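# Pull the red cap off one marker on a desk

## Task

Take the red cap off its marker while the second marker keeps its cap fully seated; every marker and cap has to finish resting on the desk, the grippers must have released everything and the arms moved away, and the robot must not have tipped over or be left leaning.

## Robot and tools

Robot: the LinearBot, an omnidirectional wheeled base with a vertical column about 1.75 m high. A carriage rides up and down it (lift_m, 0 to 1 m) and carries two identical six-joint arms, left and right, each ending in a two-finger gripper. Arm bases sit roughly 0.57 m + lift_m above the floor, 0.27 m ahead of the column and 0.33 m to each side; carriage parts hang about 0.15 m below them. A hand reaches about 0.78 m from its shoulder but only about 0.38 m beneath its arm base. The hand is about 0.16 m long and 0.1 m wide (0.14 m when open). Parked arm: joints 1 to 6 at 0, 0.05, 0.05, 1.45, 0, 0; then the robot is about 0.95 m wide and 0.7 m long. Cameras: carriage_camera (fixed, facing forward, tilted about 20 degrees down), left_wrist_camera and right_wrist_camera (looking out past the fingertips).

Frames: the base frame has its origin on the floor beneath the base centre, x forward, y left, z up. left_hand and right_hand report, in this frame, the point halfway between that gripper's pads; quat_wxyz gives hand orientation (hand z along the fingers, fingers open along hand y; an upright hand with joints 1, 5, 6 at 0 reads 1, 0, 0, 0). These readings drift from truth, more at long reach. base_odometry is relative to the base pose at scene start and only counts wheel rotation, so slip looks like motion; heading is in radians, left positive, -3.142 to 3.142.

execute_actions: arguments actions (a list holding one action, or empty to just read state and images) and cameras (list of carriage_camera, left_wrist_camera, right_wrist_camera or all; omitted or null gives all, [] gives none). An action may hold base, joints or both; they start together. base takes exactly one relative move from where the base last reported itself: translate_m (metres, forward positive, -2 to 2), strafe_m (metres, left positive, -2 to 2) or rotate_rad (radians, counter-clockwise positive, -6.3 to 6.3). joints is a single dictionary, keyed by joint name, of absolute targets covering both arms and the lift: lift_m (m, 0 to 1); for each arm prefix left_ or right_: joint1_rad (-2.617 to 3.054, vertical-axis swing, 0 forward, positive left), joint2_rad (0 to 3.141, shoulder; 0 upper arm level backward, 1.57 vertical, 3.14 level forward), joint3_rad (0 to 3.141, elbow; 0 folded, 3.14 straight), joint4_rad (-1.57 to 1.57, wrist pitch, positive lifts fingertips), joint5_rad (-1.57 to 1.57, wrist yaw, positive swings fingertips right, opposite sense to joint 1), joint6_rad (-2.094 to 2.094, roll about finger axis, positive clockwise viewed from the forearm), gripper_m (0 to 0.093 m, pad gap). Joints left out keep pushing toward earlier targets. Unknown keys or out-of-range numbers reject the whole call with no motion. An action lasts at most 15 s. Arm joints move up to 1.8 rad/s (1 to 3) and 2.7 rad/s (4 to 6).

Results: joint_positions, hand poses, odometry, motor_effort (percent of max, positive toward larger joint values, peak in brackets, with fixed bias and noise; drive_wheels sign is meaningless), Motor temperatures per arm, and images listed in the pictures line order. base_status and joint_status per motion: done (for the base: wheels turned the full amount, slip or not; a 1-2 mm move may stop short yet say done), off_target (resting away from target, maybe still pushing; normal for a gripper holding something), contact_stop or time_out (target dropped, holds in place), not_followed (a self-collision check withheld that arm's targets; the gripper command still runs, and withheld targets may be retried on later actions). on_its_own lists uncommanded items; held at is the held target, not the position. ARM HIT means a hard self-collision. If a call reports a stop, later motion calls in the same reply are skipped.

wait: seconds 0 to 10; nothing new commanded, returns state and images. zoom_image: camera plus region [x0, y0, x1, y1] in pixels of that camera's latest full image, top-left origin, at most 504 by 504. read_manual: section licences, only licence text. finished_scene: scene number; ends the scene after the last command is held, irreversible; reports success.

Timing: the simulation keeps going while the operator thinks; the robot holds its last command meanwhile.

Cautions: the base stops on contact only after the hit, sometimes not at all, and may roll up to 0.3 m after an arm touches something; after such a stop, back off about 0.2 m along the reverse path (undo a turn), repeat if still pressing. Avoid driving backward under table edges, which can topple the robot. Arms and grippers have no contact stop and snap to target once freed. Never let the arms press or slam into each other; to untangle, move the withheld arm clear first, then the other in a later action. Tipping risk grows with a high carriage, outstretched arms, carried loads, pulling and sudden stops; only the images reveal a lean. Under load a level hand sags 10 to 17 cm; grip force is about 45 to 60 N per pad. Falling lift effort while descending means a hand is resting on something. Outstretched arms heat up: MOTOR HOT from 75 °C, a 10 s arm stop at 90 °C, and at 100 °C that arm goes limp and drops; after a heat stop, resend targets marked limit_stop_at_motor_heat. Avoid dropping objects, slamming, hard pushes and knocking markers or caps off the desk; finish with grippers open and arms retracted.

Each tool is called after ">>>" as name(argument=value, ...), one argument or row to a line, values as JSON.

## Session

>>> execute_actions(
  actions=[],
)

Scene clock: 0.00 s.
Motor temperatures (°C, as the motors report them): left_arm=[20 19 20 21 22 23] | right_arm=[20 22 19 22 19 23]
base_odometry: x=+0.000 y=+0.000 heading=+0.000 (m, m, rad; odometry frame)
base_status: not commanded
joint_positions: lift_m=+0.299 left_joint1_rad=-0.007 left_joint2_rad=+0.063 left_joint3_rad=+0.034 left_joint4_rad=+1.420 left_joint5_rad=-0.037 left_joint6_rad=-0.066 left_gripper_m=+0.095 right_joint1_rad=+0.003 right_joint2_rad=+0.062 right_joint3_rad=+0.076 right_joint4_rad=+1.462 right_joint5_rad=+0.054 right_joint6_rad=+0.026 right_gripper_m=+0.094
joint_status: not commanded
motor_effort: lift_m=+31 drive_wheels=-3 (%)
left_hand: x=+0.3243 y=+0.3375 z=+1.3028 quat_wxyz=(+0.995, -0.021, +0.089, -0.035) (m; base frame)
right_hand: x=+0.3013 y=-0.3405 z=+1.3157 quat_wxyz=(+0.998, +0.027, +0.047, +0.014) (m; base frame)
pictures: carriage_camera, left_wrist_camera, right_wrist_camera
Images, in order (width x height): carriage_camera 504x504, left_wrist_camera 504x504, right_wrist_camera 504x504.

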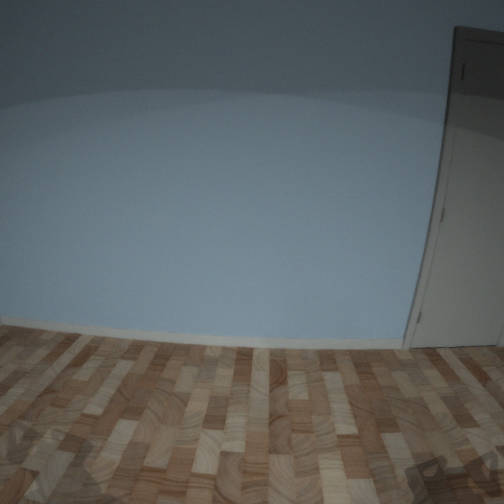

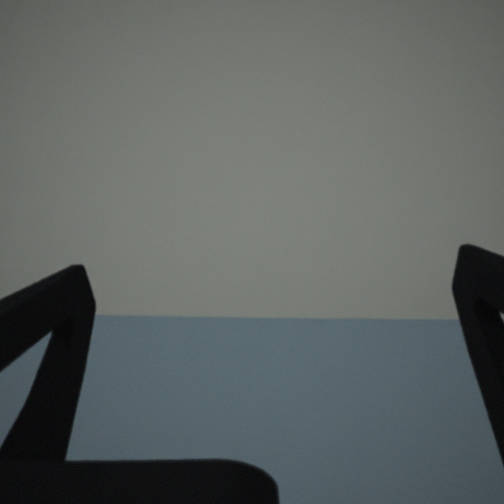

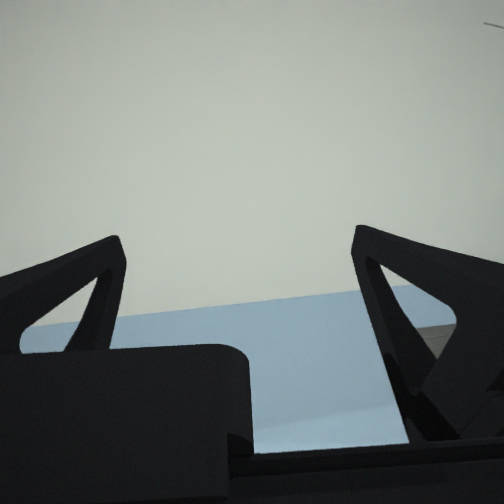

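>>> execute_actions(
  actions=[
    {"base":{"rotate_rad":1.6}},
  ],
  cameras=["carriage_camera"],
)

>>> execute_actions(
  actions=[
    {"base":{"rotate_rad":1.6}},
  ],
  cameras=["carriage_camera"],
)

Scene clock: 7.53 s.
Motor temperatures (°C, as the motors report them): left_arm=[20 19 21 21 22 23] | right_arm=[20 23 19 22 19 23]
base_odometry: x=+0.000 y=+0.000 heading=+1.600 (m, m, rad; odometry frame)
base_status: done
joint_positions: lift_m=+0.299 left_joint1_rad=-0.007 left_joint2_rad=+0.063 left_joint3_rad=+0.034 left_joint4_rad=+1.417 left_joint5_rad=-0.037 left_joint6_rad=-0.066 left_gripper_m=+0.095 right_joint1_rad=+0.003 right_joint2_rad=+0.062 right_joint3_rad=+0.076 right_joint4_rad=+1.461 right_joint5_rad=+0.054 right_joint6_rad=+0.026 right_gripper_m=+0.094
joint_status: not commanded
motor_effort: lift_m=+31(31) drive_wheels=+1(8) (%)
left_hand: x=+0.3250 y=+0.3375 z=+1.3026 quat_wxyz=(+0.995, -0.021, +0.090, -0.035) (m; base frame)
right_hand: x=+0.3015 y=-0.3405 z=+1.3157 quat_wxyz=(+0.998, +0.027, +0.048, +0.013) (m; base frame)
pictures: carriage_camera
Images, in order (width x height): carriage_camera 504x504.

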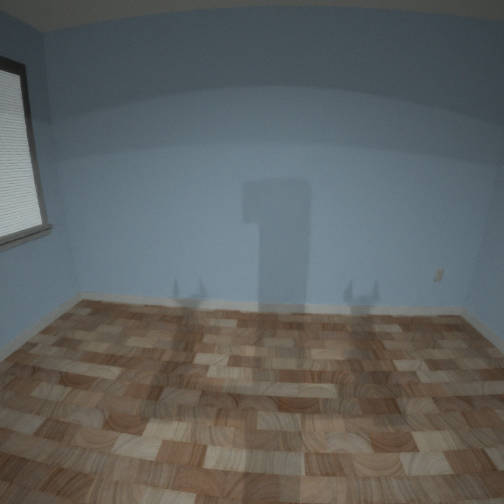

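Scene clock: 10.67 s.
Motor temperatures (°C, as the motors report them): left_arm=[20 19 21 21 22 23] | right_arm=[20 23 20 22 19 23]
base_odometry: x=+0.000 y=+0.000 heading=-3.084 (m, m, rad; odometry frame)
base_status: done
joint_positions: lift_m=+0.299 left_joint1_rad=-0.007 left_joint2_rad=+0.063 left_joint3_rad=+0.034 left_joint4_rad=+1.417 left_joint5_rad=-0.037 left_joint6_rad=-0.066 left_gripper_m=+0.095 right_joint1_rad=+0.003 right_joint2_rad=+0.062 right_joint3_rad=+0.076 right_joint4_rad=+1.460 right_joint5_rad=+0.054 right_joint6_rad=+0.026 right_gripper_m=+0.094
joint_status: not commanded
motor_effort: lift_m=+31(31) drive_wheels=+1(5) (%)
left_hand: x=+0.3250 y=+0.3375 z=+1.3026 quat_wxyz=(+0.995, -0.021, +0.090, -0.035) (m; base frame)
right_hand: x=+0.3017 y=-0.3405 z=+1.3157 quat_wxyz=(+0.998, +0.027, +0.048, +0.013) (m; base frame)
pictures: carriage_camera
Images, in order (width x height): carriage_camera 504x504.

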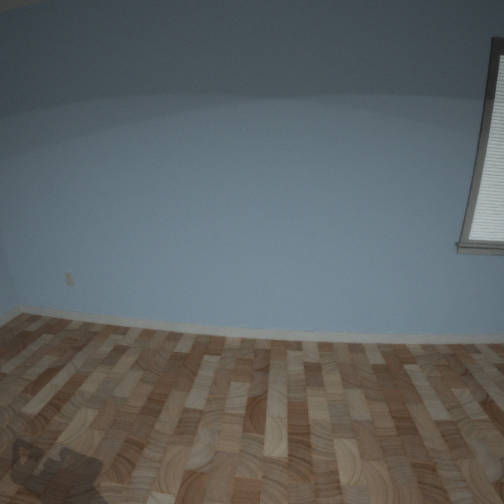

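>>> execute_actions(
  actions=[
    {"base":{"rotate_rad":1.55}},
  ],
  cameras=["carriage_camera"],
)

Scene clock: 27.60 s.
Motor temperatures (°C, as the motors report them): left_arm=[20 20 23 21 22 23] | right_arm=[20 23 21 22 19 23]
base_odometry: x=+0.000 y=+0.000 heading=-1.534 (m, m, rad; odometry frame)
base_status: done
joint_positions: lift_m=+0.299 left_joint1_rad=-0.007 left_joint2_rad=+0.063 left_joint3_rad=+0.034 left_joint4_rad=+1.417 left_joint5_rad=-0.037 left_joint6_rad=-0.066 left_gripper_m=+0.095 right_joint1_rad=+0.003 right_joint2_rad=+0.062 right_joint3_rad=+0.076 right_joint4_rad=+1.459 right_joint5_rad=+0.054 right_joint6_rad=+0.026 right_gripper_m=+0.094
joint_status: not commanded
motor_effort: lift_m=+31(31) drive_wheels=+0(5) (%)
left_hand: x=+0.3250 y=+0.3375 z=+1.3026 quat_wxyz=(+0.995, -0.021, +0.090, -0.035) (m; base frame)
right_hand: x=+0.3020 y=-0.3405 z=+1.3157 quat_wxyz=(+0.998, +0.027, +0.048, +0.013) (m; base frame)
pictures: carriage_camera
Images, in order (width x height): carriage_camera 504x504.

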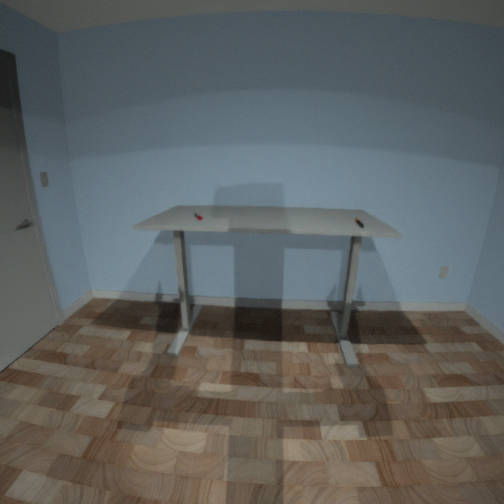

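>>> execute_actions(
  actions=[
    {"base":{"translate_m":0.7},"joints":{"lift_m":0.5}},
  ],
  cameras=["carriage_camera"],
)

>>> execute_actions(
  actions=[
    {"base":{"strafe_m":0.33}},
  ],
  cameras=["carriage_camera"],
)

>>> zoom_image(
  camera="carriage_camera",
  region=[150,220,350,360],
)

Scene clock: 38.57 s.
Motor temperatures (°C, as the motors report them): left_arm=[20 20 24 21 22 23] | right_arm=[20 24 21 22 19 23]
base_odometry: x=+0.027 y=-0.699 heading=-1.533 (m, m, rad; odometry frame)
base_status: done
joint_positions: lift_m=+0.500 left_joint1_rad=-0.007 left_joint2_rad=+0.063 left_joint3_rad=+0.034 left_joint4_rad=+1.416 left_joint5_rad=-0.037 left_joint6_rad=-0.066 left_gripper_m=+0.095 right_joint1_rad=+0.003 right_joint2_rad=+0.062 right_joint3_rad=+0.076 right_joint4_rad=+1.459 right_joint5_rad=+0.054 right_joint6_rad=+0.026 right_gripper_m=+0.094
joint_status: all done
motor_effort: lift_m=+31(38) drive_wheels=-5(11) (%)
left_hand: x=+0.3252 y=+0.3375 z=+1.5041 quat_wxyz=(+0.995, -0.021, +0.091, -0.035) (m; base frame)
right_hand: x=+0.3020 y=-0.3405 z=+1.5171 quat_wxyz=(+0.998, +0.027, +0.048, +0.013) (m; base frame)
pictures: carriage_camera
Images, in order (width x height): carriage_camera 504x504.

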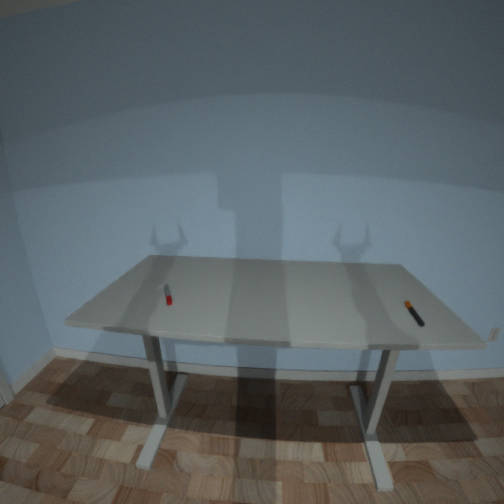

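Scene clock: 41.23 s.
Motor temperatures (°C, as the motors report them): left_arm=[20 20 25 21 22 23] | right_arm=[20 24 22 22 19 23]
base_odometry: x=+0.356 y=-0.687 heading=-1.534 (m, m, rad; odometry frame)
base_status: done
joint_positions: lift_m=+0.500 left_joint1_rad=-0.007 left_joint2_rad=+0.063 left_joint3_rad=+0.034 left_joint4_rad=+1.417 left_joint5_rad=-0.037 left_joint6_rad=-0.066 left_gripper_m=+0.095 right_joint1_rad=+0.003 right_joint2_rad=+0.062 right_joint3_rad=+0.076 right_joint4_rad=+1.459 right_joint5_rad=+0.054 right_joint6_rad=+0.026 right_gripper_m=+0.094
joint_status: not commanded
motor_effort: lift_m=+31(31) drive_wheels=-3(4) (%)
left_hand: x=+0.3250 y=+0.3375 z=+1.5041 quat_wxyz=(+0.995, -0.021, +0.090, -0.035) (m; base frame)
right_hand: x=+0.3021 y=-0.3405 z=+1.5171 quat_wxyz=(+0.998, +0.027, +0.049, +0.013) (m; base frame)
pictures: carriage_camera
Images, in order (width x height): carriage_camera 504x504.

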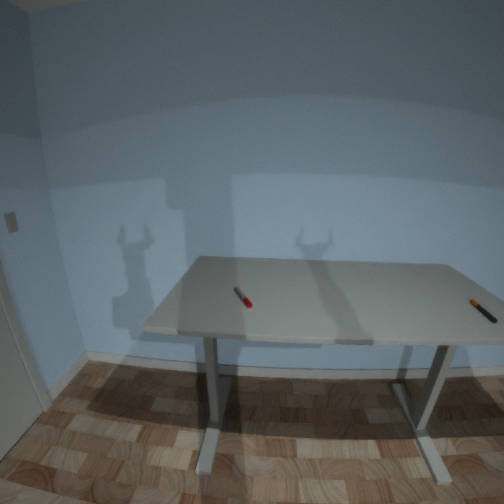

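Region (150, 220, 350, 360) of carriage_camera's 504x504 image, scaled by 2.520, with more detail than that image has; it fills the top 353 rows of this view, and the rest is white.

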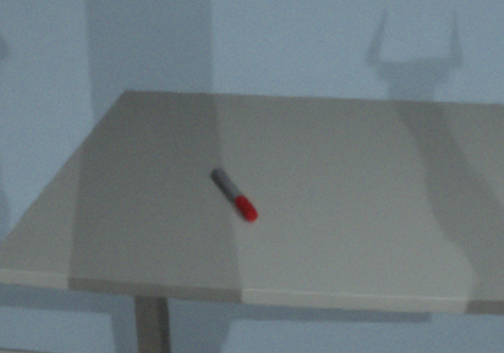

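>>> execute_actions(
  actions=[
    {"base":{"strafe_m":0.2},"joints":{"lift_m":0.66,"right_joint1_rad":0.353,"right_joint2_rad":2.68,"right_joint3_rad":1.5,"right_joint4_rad":-0.39}},
  ],
  cameras=[],
)

>>> execute_actions(
  actions=[
    {"base":{"translate_m":0.54}},
  ],
)

Scene clock: 65.17 s.
Motor temperatures (°C, as the motors report them): left_arm=[20 20 26 21 22 23] | right_arm=[20 25 23 22 19 23]
base_odometry: x=+0.556 y=-0.680 heading=-1.534 (m, m, rad; odometry frame)
base_status: done
joint_positions: lift_m=+0.660 left_joint1_rad=-0.007 left_joint2_rad=+0.063 left_joint3_rad=+0.034 left_joint4_rad=+1.418 left_joint5_rad=-0.037 left_joint6_rad=-0.066 left_gripper_m=+0.095 right_joint1_rad=+0.348 right_joint2_rad=+2.690 right_joint3_rad=+1.486 right_joint4_rad=-0.392 right_joint5_rad=+0.054 right_joint6_rad=+0.026 right_gripper_m=+0.094
joint_status: all done
motor_effort: lift_m=+30(38) drive_wheels=-3(6) (%)
left_hand: x=+0.3249 y=+0.3375 z=+1.6642 quat_wxyz=(+0.995, -0.021, +0.090, -0.035) (m; base frame)
right_hand: x=+0.6519 y=-0.2055 z=+1.0153 quat_wxyz=(-0.008, -0.160, +0.987, -0.029) (m; base frame)
pictures: none
No camera images: the call's "cameras" was empty. Leave "cameras" out to get every camera's image.

Scene clock: 68.40 s.
Motor temperatures (°C, as the motors report them): left_arm=[20 21 26 21 22 23] | right_arm=[20 26 23 22 19 23]
base_odometry: x=+0.577 y=-1.220 heading=-1.533 (m, m, rad; odometry frame)
base_status: done
joint_positions: lift_m=+0.660 left_joint1_rad=-0.007 left_joint2_rad=+0.063 left_joint3_rad=+0.034 left_joint4_rad=+1.416 left_joint5_rad=-0.037 left_joint6_rad=-0.066 left_gripper_m=+0.095 right_joint1_rad=+0.348 right_joint2_rad=+2.690 right_joint3_rad=+1.486 right_joint4_rad=-0.391 right_joint5_rad=+0.054 right_joint6_rad=+0.026 right_gripper_m=+0.094
joint_status: not commanded
motor_effort: lift_m=+30(30) drive_wheels=-5(5) (%)
left_hand: x=+0.3252 y=+0.3375 z=+1.6641 quat_wxyz=(+0.995, -0.021, +0.091, -0.035) (m; base frame)
right_hand: x=+0.6520 y=-0.2055 z=+1.0153 quat_wxyz=(-0.007, -0.160, +0.987, -0.029) (m; base frame)
pictures: carriage_camera, left_wrist_camera, right_wrist_camera
Images, in order (width x height): carriage_camera 504x504, left_wrist_camera 504x504, right_wrist_camera 504x504.

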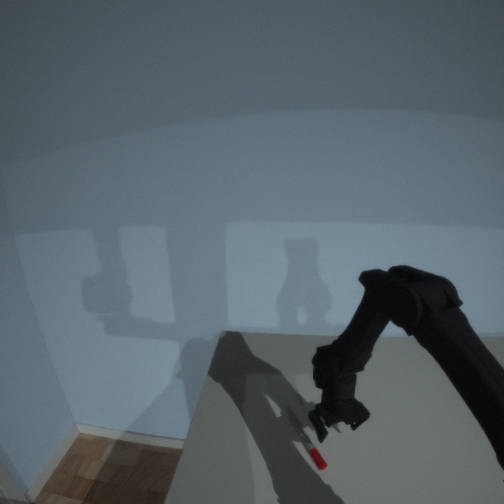

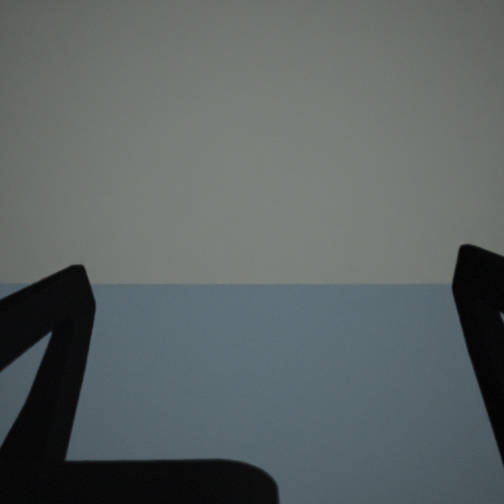

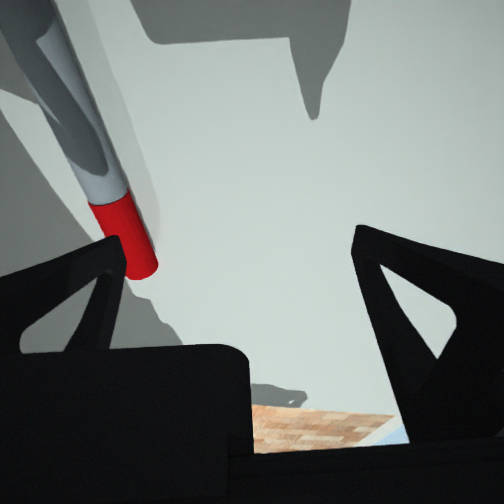

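>>> execute_actions(
  actions=[
    {"joints":{"lift_m":0.6,"right_joint1_rad":0.49,"right_joint6_rad":-0.17}},
  ],
  cameras=["carriage_camera","right_wrist_camera"],
)

Scene clock: 73.50 s.
Motor temperatures (°C, as the motors report them): left_arm=[20 21 27 21 22 23] | right_arm=[20 28 23 22 19 23]
base_odometry: x=+0.577 y=-1.220 heading=-1.533 (m, m, rad; odometry frame)
base_status: not commanded
joint_positions: lift_m=+0.600 left_joint1_rad=-0.007 left_joint2_rad=+0.063 left_joint3_rad=+0.034 left_joint4_rad=+1.418 left_joint5_rad=-0.037 left_joint6_rad=-0.066 left_gripper_m=+0.095 right_joint1_rad=+0.498 right_joint2_rad=+2.666 right_joint3_rad=+1.486 right_joint4_rad=-0.401 right_joint5_rad=+0.038 right_joint6_rad=-0.168 right_gripper_m=+0.094
joint_status: all done
motor_effort: lift_m=+28(30) drive_wheels=-4(5) (%)
left_hand: x=+0.3247 y=+0.3375 z=+1.6044 quat_wxyz=(+0.995, -0.021, +0.090, -0.035) (m; base frame)
right_hand: x=+0.6325 y=-0.1455 z=+0.9643 quat_wxyz=(-0.002, -0.327, +0.945, -0.019) (m; base frame)
pictures: carriage_camera, right_wrist_camera
Images, in order (width x height): carriage_camera 504x504, right_wrist_camera 504x504.

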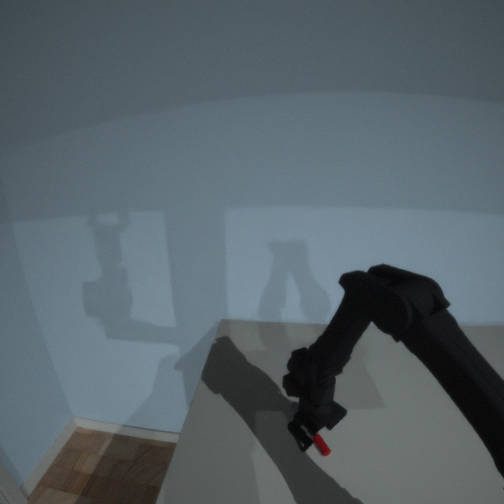

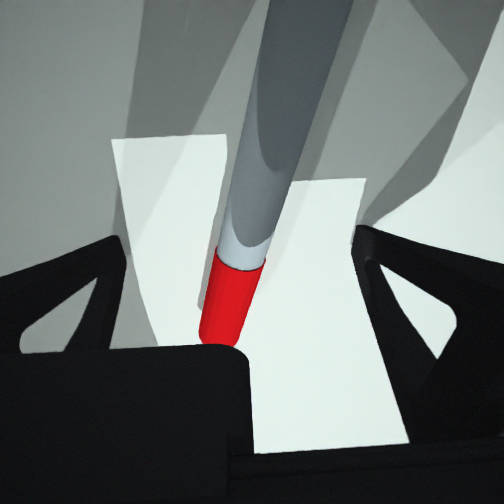

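>>> execute_actions(
  actions=[
    {"base":{"translate_m":-0.035},"joints":{"lift_m":0.615,"right_joint6_rad":0.03}},
  ],
  cameras=["carriage_camera","right_wrist_camera"],
)

>>> zoom_image(
  camera="carriage_camera",
  region=[250,380,370,500],
)

Scene clock: 80.17 s.
Motor temperatures (°C, as the motors report them): left_arm=[20 21 27 21 22 23] | right_arm=[20 30 23 22 19 23]
base_odometry: x=+0.576 y=-1.185 heading=-1.533 (m, m, rad; odometry frame)
base_status: done
joint_positions: lift_m=+0.615 left_joint1_rad=-0.007 left_joint2_rad=+0.063 left_joint3_rad=+0.034 left_joint4_rad=+1.421 left_joint5_rad=-0.037 left_joint6_rad=-0.066 left_gripper_m=+0.095 right_joint1_rad=+0.497 right_joint2_rad=+2.681 right_joint3_rad=+1.486 right_joint4_rad=-0.395 right_joint5_rad=+0.044 right_joint6_rad=+0.024 right_gripper_m=+0.094
joint_status: all done
motor_effort: lift_m=+31(37) drive_wheels=-2(11) (%)
left_hand: x=+0.3241 y=+0.3375 z=+1.6193 quat_wxyz=(+0.995, -0.021, +0.088, -0.035) (m; base frame)
right_hand: x=+0.6304 y=-0.1486 z=+0.9738 quat_wxyz=(-0.004, -0.234, +0.972, -0.024) (m; base frame)
pictures: carriage_camera, right_wrist_camera
Images, in order (width x height): carriage_camera 504x504, right_wrist_camera 504x504.

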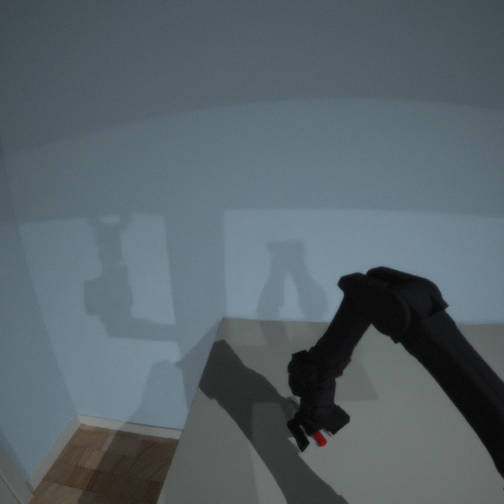

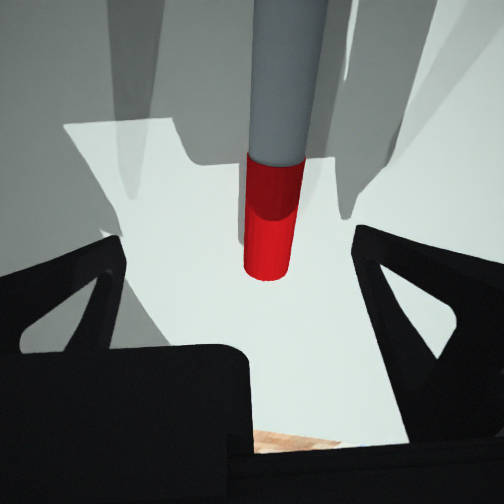

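Region (250, 380, 370, 500) of carriage_camera's 504x504 image, scaled by 4.200, with more detail than that image has.

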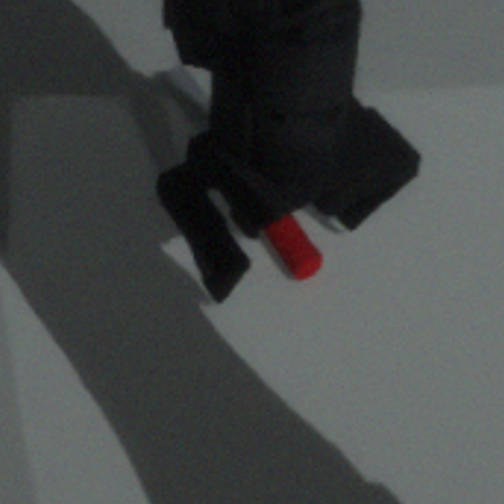

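>>> execute_actions(
  actions=[
    {"base":{"translate_m":0.008},"joints":{"lift_m":0.606,"right_joint1_rad":0.47}},
  ],
  cameras=[],
)

>>> execute_actions(
  actions=[
    {"joints":{"right_gripper_m":0}},
  ],
  cameras=["right_wrist_camera"],
)

Scene clock: 84.47 s.
Motor temperatures (°C, as the motors report them): left_arm=[20 21 27 21 22 23] | right_arm=[20 31 23 22 19 23]
base_odometry: x=+0.576 y=-1.193 heading=-1.533 (m, m, rad; odometry frame)
base_status: done
joint_positions: lift_m=+0.606 left_joint1_rad=-0.007 left_joint2_rad=+0.063 left_joint3_rad=+0.034 left_joint4_rad=+1.420 left_joint5_rad=-0.037 left_joint6_rad=-0.066 left_gripper_m=+0.095 right_joint1_rad=+0.476 right_joint2_rad=+2.681 right_joint3_rad=+1.486 right_joint4_rad=-0.399 right_joint5_rad=+0.036 right_joint6_rad=+0.024 right_gripper_m=+0.094
joint_status: all done
motor_effort: lift_m=+29(30) drive_wheels=-3(6) (%)
left_hand: x=+0.3243 y=+0.3375 z=+1.6104 quat_wxyz=(+0.995, -0.021, +0.089, -0.035) (m; base frame)
right_hand: x=+0.6326 y=-0.1549 z=+0.9649 quat_wxyz=(-0.007, -0.224, +0.974, -0.020) (m; base frame)
pictures: none
No camera images: the call's "cameras" was empty. Leave "cameras" out to get every camera's image.

Scene clock: 85.20 s.
Motor temperatures (°C, as the motors report them): left_arm=[20 21 27 21 22 23] | right_arm=[20 32 23 22 19 23]
base_odometry: x=+0.576 y=-1.193 heading=-1.533 (m, m, rad; odometry frame)
base_status: not commanded
joint_positions: lift_m=+0.606 left_joint1_rad=-0.007 left_joint2_rad=+0.063 left_joint3_rad=+0.034 left_joint4_rad=+1.420 left_joint5_rad=-0.037 left_joint6_rad=-0.066 left_gripper_m=+0.095 right_joint1_rad=+0.476 right_joint2_rad=+2.681 right_joint3_rad=+1.486 right_joint4_rad=-0.399 right_joint5_rad=+0.042 right_joint6_rad=+0.024 right_gripper_m=+0.018
joint_status: right_gripper_m off_target (ended at +0.018, target +0.000)
motor_effort: lift_m=+29(29) drive_wheels=-3(3) (%)
left_hand: x=+0.3243 y=+0.3375 z=+1.6104 quat_wxyz=(+0.995, -0.021, +0.089, -0.035) (m; base frame)
right_hand: x=+0.6331 y=-0.1559 z=+0.9649 quat_wxyz=(-0.006, -0.224, +0.974, -0.023) (m; base frame)
pictures: right_wrist_camera
Images, in order (width x height): right_wrist_camera 504x504.

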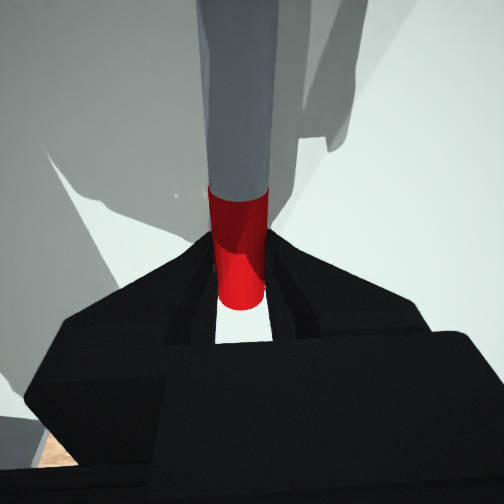

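>>> execute_actions(
  actions=[
    {"joints":{"lift_m":0.63,"right_joint2_rad":2.21,"right_joint3_rad":1.52,"right_joint4_rad":-0.88}},
  ],
  cameras=[],
)

>>> execute_actions(
  actions=[
    {"joints":{"right_joint1_rad":0.75,"right_joint6_rad":-1.44,"left_joint1_rad":-0.955,"left_joint2_rad":1.5,"left_joint3_rad":0.45,"left_joint4_rad":0.4,"left_gripper_m":0.07}},
  ],
)

Scene clock: 103.40 s.
Motor temperatures (°C, as the motors report them): left_arm=[20 21 28 21 22 23] | right_arm=[20 36 23 22 19 23]
base_odometry: x=+0.576 y=-1.193 heading=-1.533 (m, m, rad; odometry frame)
base_status: not commanded
joint_positions: lift_m=+0.630 left_joint1_rad=-0.007 left_joint2_rad=+0.063 left_joint3_rad=+0.034 left_joint4_rad=+1.420 left_joint5_rad=-0.037 left_joint6_rad=-0.066 left_gripper_m=+0.095 right_joint1_rad=+0.476 right_joint2_rad=+2.212 right_joint3_rad=+1.506 right_joint4_rad=-0.873 right_joint5_rad=+0.044 right_joint6_rad=+0.024 right_gripper_m=+0.018
joint_status: all done
motor_effort: lift_m=+32(37) drive_wheels=-3(3) (%)
left_hand: x=+0.3244 y=+0.3375 z=+1.6341 quat_wxyz=(+0.995, -0.021, +0.089, -0.035) (m; base frame)
right_hand: x=+0.6371 y=-0.1543 z=+1.1750 quat_wxyz=(+0.001, -0.224, +0.974, -0.023) (m; base frame)
pictures: none
No camera images: the call's "cameras" was empty. Leave "cameras" out to get every camera's image.

Scene clock: 105.07 s.
Motor temperatures (°C, as the motors report them): left_arm=[20 21 28 22 22 23] | right_arm=[20 36 23 22 19 23]
base_odometry: x=+0.576 y=-1.193 heading=-1.533 (m, m, rad; odometry frame)
base_status: not commanded
joint_positions: lift_m=+0.630 left_joint1_rad=-0.950 left_joint2_rad=+1.485 left_joint3_rad=+0.452 left_joint4_rad=+0.404 left_joint5_rad=-0.038 left_joint6_rad=-0.066 left_gripper_m=+0.070 right_joint1_rad=+0.756 right_joint2_rad=+2.212 right_joint3_rad=+1.506 right_joint4_rad=-0.874 right_joint5_rad=+0.051 right_joint6_rad=-1.434 right_gripper_m=+0.018
joint_status: all done
motor_effort: lift_m=+32(32) drive_wheels=-2(0) (%)
left_hand: x=+0.4998 y=+0.0315 z=+1.2617 quat_wxyz=(+0.405, +0.373, +0.809, -0.206) (m; base frame)
right_hand: x=+0.5749 y=-0.0627 z=+1.1751 quat_wxyz=(-0.013, -0.889, +0.457, -0.023) (m; base frame)
pictures: carriage_camera, left_wrist_camera, right_wrist_camera
Images, in order (width x height): carriage_camera 504x504, left_wrist_camera 504x504, right_wrist_camera 504x504.

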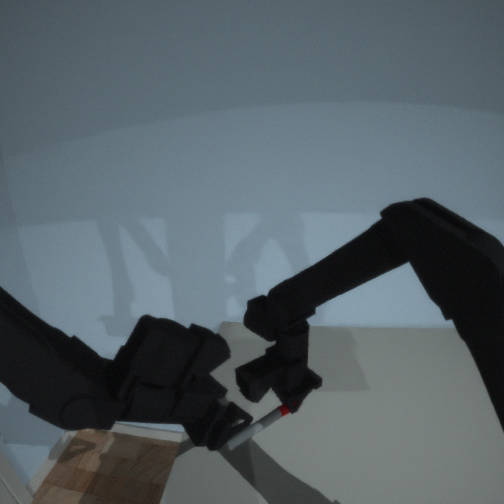

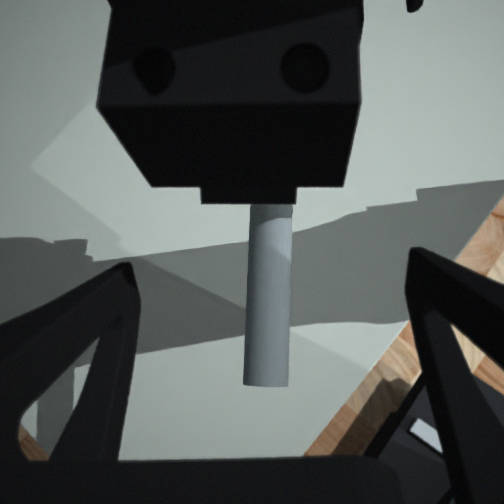

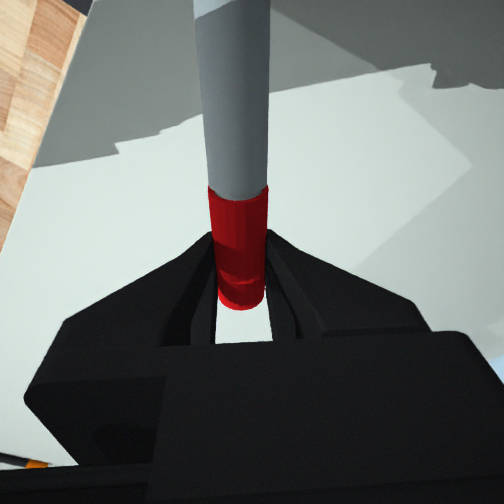

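>>> execute_actions(
  actions=[
    {"joints":{"left_joint2_rad":2.02,"left_joint3_rad":0.43,"left_joint4_rad":1.03}},
  ],
)

Scene clock: 112.60 s.
Motor temperatures (°C, as the motors report them): left_arm=[20 21 28 24 22 23] | right_arm=[20 37 23 22 19 23]
base_odometry: x=+0.576 y=-1.193 heading=-1.533 (m, m, rad; odometry frame)
base_status: not commanded
joint_positions: lift_m=+0.630 left_joint1_rad=-0.950 left_joint2_rad=+2.002 left_joint3_rad=+0.452 left_joint4_rad=+1.033 left_joint5_rad=-0.038 left_joint6_rad=-0.066 left_gripper_m=+0.070 right_joint1_rad=+0.756 right_joint2_rad=+2.212 right_joint3_rad=+1.506 right_joint4_rad=-0.874 right_joint5_rad=+0.051 right_joint6_rad=-1.434 right_gripper_m=+0.018
joint_status: all done
motor_effort: lift_m=+32(32) drive_wheels=-2(2) (%)
left_hand: x=+0.5206 y=+0.0024 z=+1.1973 quat_wxyz=(+0.447, +0.361, +0.785, -0.230) (m; base frame)
right_hand: x=+0.5749 y=-0.0627 z=+1.1751 quat_wxyz=(-0.013, -0.889, +0.457, -0.023) (m; base frame)
pictures: carriage_camera, left_wrist_camera, right_wrist_camera
Images, in order (width x height): carriage_camera 504x504, left_wrist_camera 504x504, right_wrist_camera 504x504.

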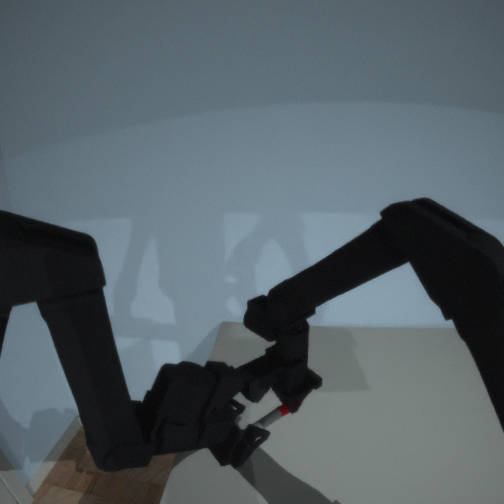

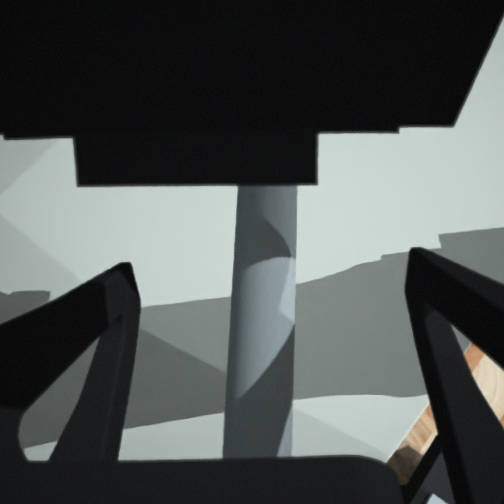

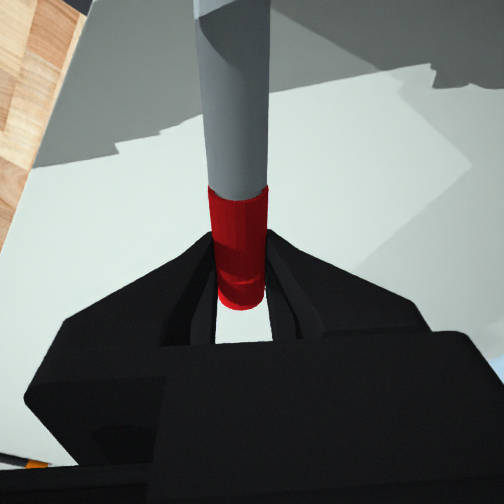

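Cameras are close; go lower and slightly back.

>>> execute_actions(
  actions=[
    {"joints":{"left_joint2_rad":2.12,"left_joint3_rad":0.40,"left_joint4_rad":1.15}},
  ],
)

Scene clock: 116.53 s.
Motor temperatures (°C, as the motors report them): left_arm=[20 22 28 25 22 23] | right_arm=[20 38 23 22 19 23]
base_odometry: x=+0.576 y=-1.193 heading=-1.533 (m, m, rad; odometry frame)
base_status: not commanded
joint_positions: lift_m=+0.630 left_joint1_rad=-0.950 left_joint2_rad=+2.105 left_joint3_rad=+0.426 left_joint4_rad=+1.152 left_joint5_rad=-0.038 left_joint6_rad=-0.066 left_gripper_m=+0.070 right_joint1_rad=+0.756 right_joint2_rad=+2.212 right_joint3_rad=+1.506 right_joint4_rad=-0.874 right_joint5_rad=+0.051 right_joint6_rad=-1.434 right_gripper_m=+0.018
joint_status: all done
motor_effort: lift_m=+32(32) drive_wheels=-2(2) (%)
left_hand: x=+0.5152 y=+0.0100 z=+1.1760 quat_wxyz=(+0.443, +0.362, +0.788, -0.228) (m; base frame)
right_hand: x=+0.5749 y=-0.0627 z=+1.1751 quat_wxyz=(-0.013, -0.889, +0.457, -0.022) (m; base frame)
pictures: carriage_camera, left_wrist_camera, right_wrist_camera
Images, in order (width x height): carriage_camera 504x504, left_wrist_camera 504x504, right_wrist_camera 504x504.

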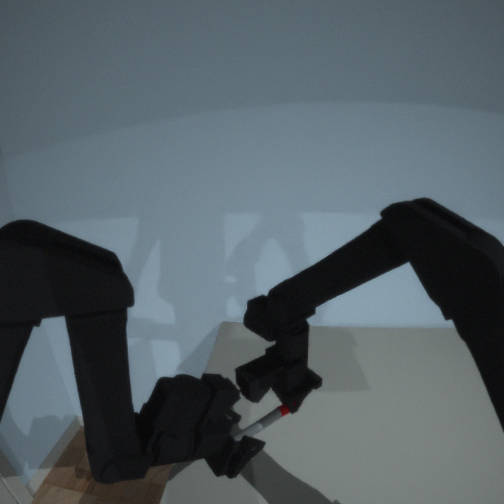

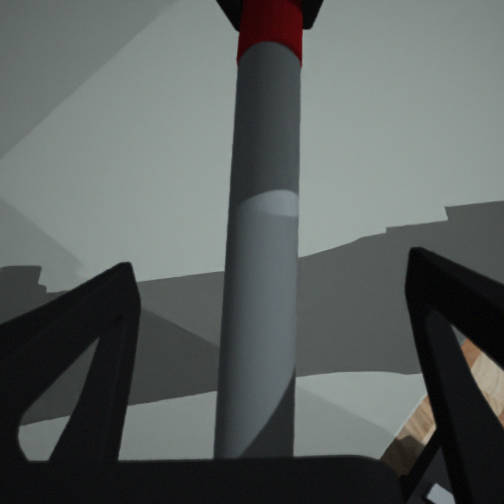

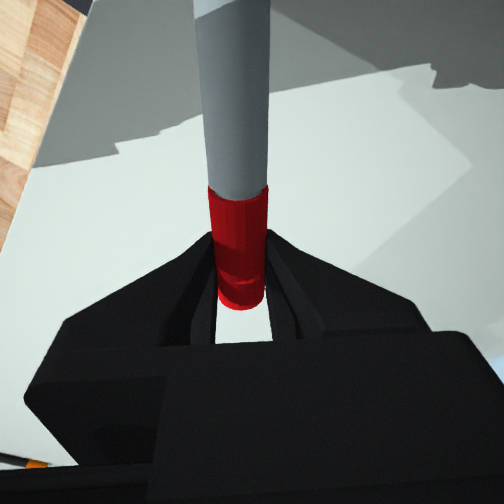

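>>> execute_actions(
  actions=[
    {"joints":{"left_gripper_m":0}},
  ],
  cameras=["left_wrist_camera"],
)

>>> execute_actions(
  actions=[
    {"joints":{"right_joint1_rad":0.6,"right_joint6_rad":-1.59}},
  ],
)

Scene clock: 121.40 s.
Motor temperatures (°C, as the motors report them): left_arm=[20 22 27 26 22 23] | right_arm=[20 38 24 22 19 23]
base_odometry: x=+0.576 y=-1.193 heading=-1.533 (m, m, rad; odometry frame)
base_status: not commanded
joint_positions: lift_m=+0.630 left_joint1_rad=-0.950 left_joint2_rad=+2.105 left_joint3_rad=+0.426 left_joint4_rad=+1.153 left_joint5_rad=-0.037 left_joint6_rad=-0.066 left_gripper_m=+0.017 right_joint1_rad=+0.756 right_joint2_rad=+2.212 right_joint3_rad=+1.506 right_joint4_rad=-0.874 right_joint5_rad=+0.051 right_joint6_rad=-1.434 right_gripper_m=+0.018
joint_status: left_gripper_m off_target (ended at +0.017, target +0.000)
motor_effort: lift_m=+32(32) drive_wheels=-2(2) (%)
left_hand: x=+0.5150 y=+0.0097 z=+1.1763 quat_wxyz=(+0.443, +0.363, +0.787, -0.229) (m; base frame)
right_hand: x=+0.5749 y=-0.0627 z=+1.1751 quat_wxyz=(-0.013, -0.889, +0.457, -0.023) (m; base frame)
pictures: left_wrist_camera
Images, in order (width x height): left_wrist_camera 504x504.

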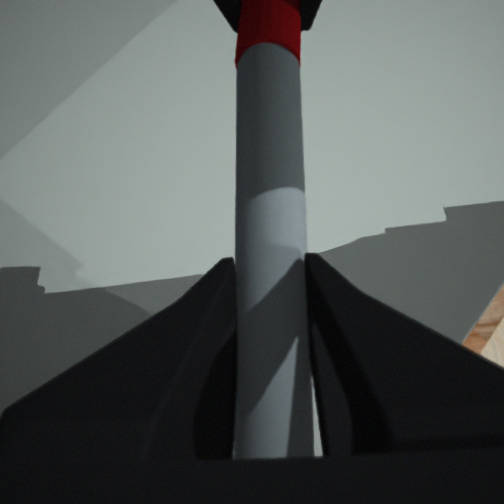

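Scene clock: 122.30 s.
Motor temperatures (°C, as the motors report them): left_arm=[20 22 27 27 22 23] | right_arm=[20 39 24 22 19 23]
base_odometry: x=+0.576 y=-1.193 heading=-1.533 (m, m, rad; odometry frame)
base_status: not commanded
joint_positions: lift_m=+0.630 left_joint1_rad=-0.950 left_joint2_rad=+2.105 left_joint3_rad=+0.426 left_joint4_rad=+1.155 left_joint5_rad=-0.036 left_joint6_rad=-0.066 left_gripper_m=+0.017 right_joint1_rad=+0.592 right_joint2_rad=+2.212 right_joint3_rad=+1.506 right_joint4_rad=-0.874 right_joint5_rad=+0.053 right_joint6_rad=-1.583 right_gripper_m=+0.018
joint_status: all done
motor_effort: lift_m=+32(32) drive_wheels=-2(0) (%)
left_hand: x=+0.5151 y=+0.0095 z=+1.1767 quat_wxyz=(+0.444, +0.362, +0.787, -0.229) (m; base frame)
right_hand: x=+0.6150 y=-0.1151 z=+1.1751 quat_wxyz=(-0.017, -0.885, +0.464, -0.021) (m; base frame)
pictures: carriage_camera, left_wrist_camera, right_wrist_camera
Images, in order (width x height): carriage_camera 504x504, left_wrist_camera 504x504, right_wrist_camera 504x504.

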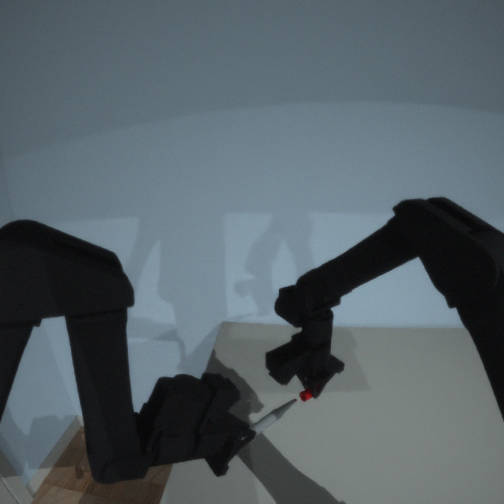

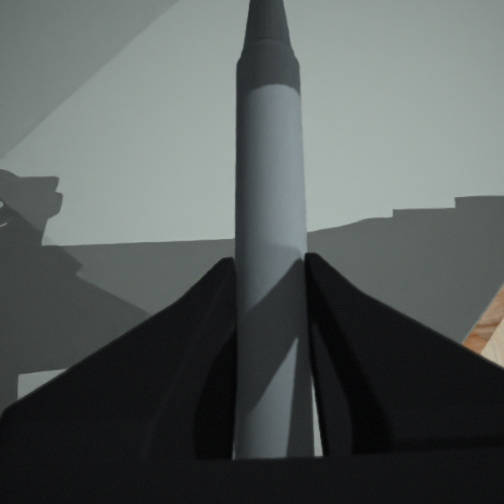

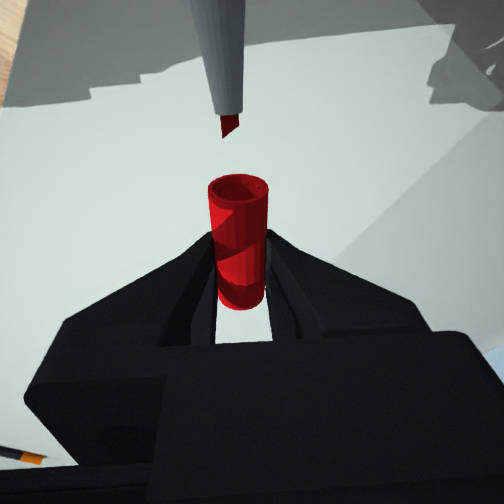

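>>> execute_actions(
  actions=[
    {"joints":{"lift_m":0.66,"right_joint1_rad":-0.4,"right_joint6_rad":-1.0,"right_joint2_rad":2.68,"right_joint3_rad":1.5,"right_joint4_rad":-0.39}},
  ],
  cameras=[],
)

>>> execute_actions(
  actions=[
    {"joints":{"left_joint2_rad":2.94,"left_joint3_rad":1.415,"left_joint4_rad":0.95}},
  ],
)

Scene clock: 131.37 s.
Motor temperatures (°C, as the motors report them): left_arm=[20 23 26 28 22 23] | right_arm=[20 40 24 22 19 23]
base_odometry: x=+0.576 y=-1.193 heading=-1.533 (m, m, rad; odometry frame)
base_status: not commanded
joint_positions: lift_m=+0.660 left_joint1_rad=-0.950 left_joint2_rad=+2.106 left_joint3_rad=+0.426 left_joint4_rad=+1.161 left_joint5_rad=-0.037 left_joint6_rad=-0.066 left_gripper_m=+0.017 right_joint1_rad=-0.405 right_joint2_rad=+2.697 right_joint3_rad=+1.506 right_joint4_rad=-0.390 right_joint5_rad=+0.053 right_joint6_rad=-1.005 right_gripper_m=+0.018
joint_status: all done
motor_effort: lift_m=+30(37) drive_wheels=-2(0) (%)
left_hand: x=+0.5155 y=+0.0090 z=+1.2078 quat_wxyz=(+0.446, +0.362, +0.786, -0.230) (m; base frame)
right_hand: x=+0.6435 y=-0.4986 z=+1.0156 quat_wxyz=(-0.021, -0.295, +0.955, -0.017) (m; base frame)
pictures: none
No camera images: the call's "cameras" was empty. Leave "cameras" out to get every camera's image.

Scene clock: 132.83 s.
Motor temperatures (°C, as the motors report them): left_arm=[20 24 26 28 22 23] | right_arm=[20 40 24 22 19 23]
base_odometry: x=+0.576 y=-1.193 heading=-1.533 (m, m, rad; odometry frame)
base_status: not commanded
joint_positions: lift_m=+0.660 left_joint1_rad=-0.950 left_joint2_rad=+2.923 left_joint3_rad=+1.400 left_joint4_rad=+0.960 left_joint5_rad=-0.037 left_joint6_rad=-0.066 left_gripper_m=+0.017 right_joint1_rad=-0.405 right_joint2_rad=+2.697 right_joint3_rad=+1.506 right_joint4_rad=-0.390 right_joint5_rad=+0.053 right_joint6_rad=-1.005 right_gripper_m=+0.018
joint_status: all done
motor_effort: lift_m=+30(30) drive_wheels=-1(2) (%)
left_hand: x=+0.6063 y=-0.1181 z=+1.0369 quat_wxyz=(+0.429, +0.367, +0.795, -0.221) (m; base frame)
right_hand: x=+0.6435 y=-0.4986 z=+1.0156 quat_wxyz=(-0.021, -0.295, +0.955, -0.017) (m; base frame)
pictures: carriage_camera, left_wrist_camera, right_wrist_camera
Images, in order (width x height): carriage_camera 504x504, left_wrist_camera 504x504, right_wrist_camera 504x504.

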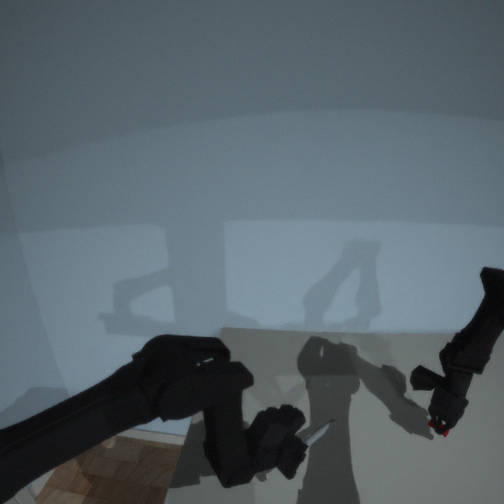

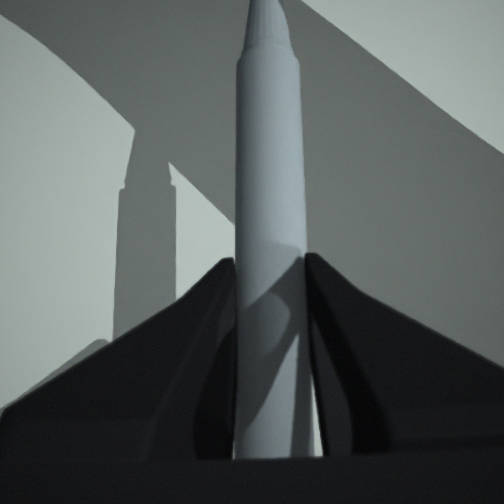

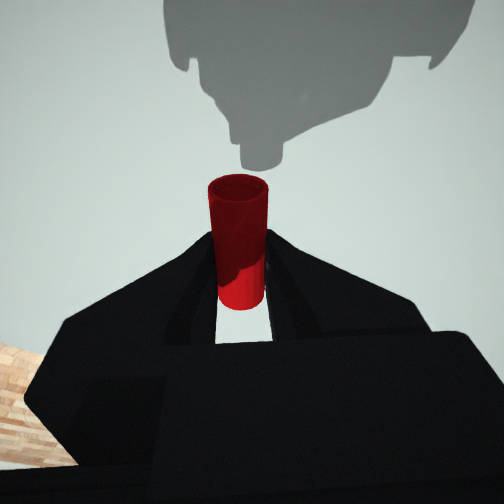

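>>> execute_actions(
  actions=[
    {"joints":{"lift_m":0.611,"left_joint2_rad":2.97,"left_joint4_rad":0.99}},
  ],
)

Scene clock: 139.40 s.
Motor temperatures (°C, as the motors report them): left_arm=[20 27 26 28 22 23] | right_arm=[20 42 24 22 19 23]
base_odometry: x=+0.576 y=-1.193 heading=-1.533 (m, m, rad; odometry frame)
base_status: not commanded
joint_positions: lift_m=+0.611 left_joint1_rad=-0.950 left_joint2_rad=+2.956 left_joint3_rad=+1.400 left_joint4_rad=+1.012 left_joint5_rad=-0.037 left_joint6_rad=-0.066 left_gripper_m=+0.017 right_joint1_rad=-0.405 right_joint2_rad=+2.694 right_joint3_rad=+1.506 right_joint4_rad=-0.391 right_joint5_rad=+0.053 right_joint6_rad=-1.005 right_gripper_m=+0.018
joint_status: all done
motor_effort: lift_m=+30(31) drive_wheels=-1(0) (%)
left_hand: x=+0.6042 y=-0.1150 z=+0.9813 quat_wxyz=(+0.437, +0.364, +0.791, -0.225) (m; base frame)
right_hand: x=+0.6441 y=-0.4988 z=+0.9676 quat_wxyz=(-0.020, -0.295, +0.955, -0.018) (m; base frame)
pictures: carriage_camera, left_wrist_camera, right_wrist_camera
Images, in order (width x height): carriage_camera 504x504, left_wrist_camera 504x504, right_wrist_camera 504x504.

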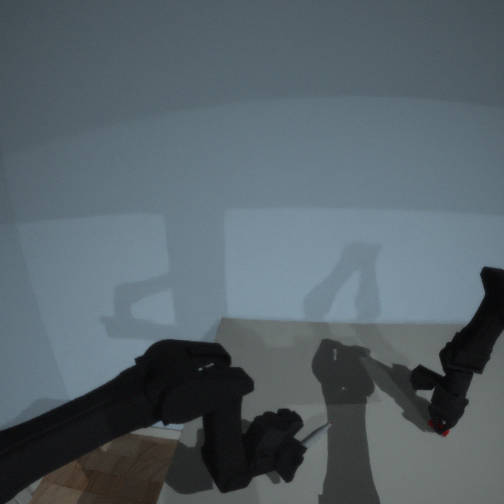

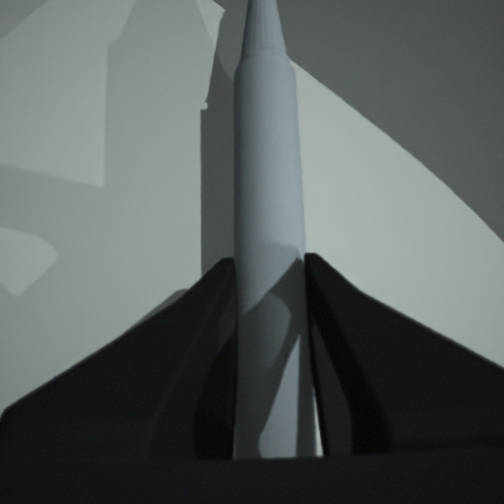

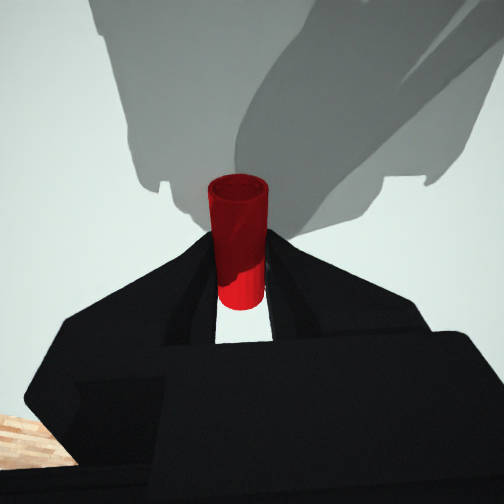

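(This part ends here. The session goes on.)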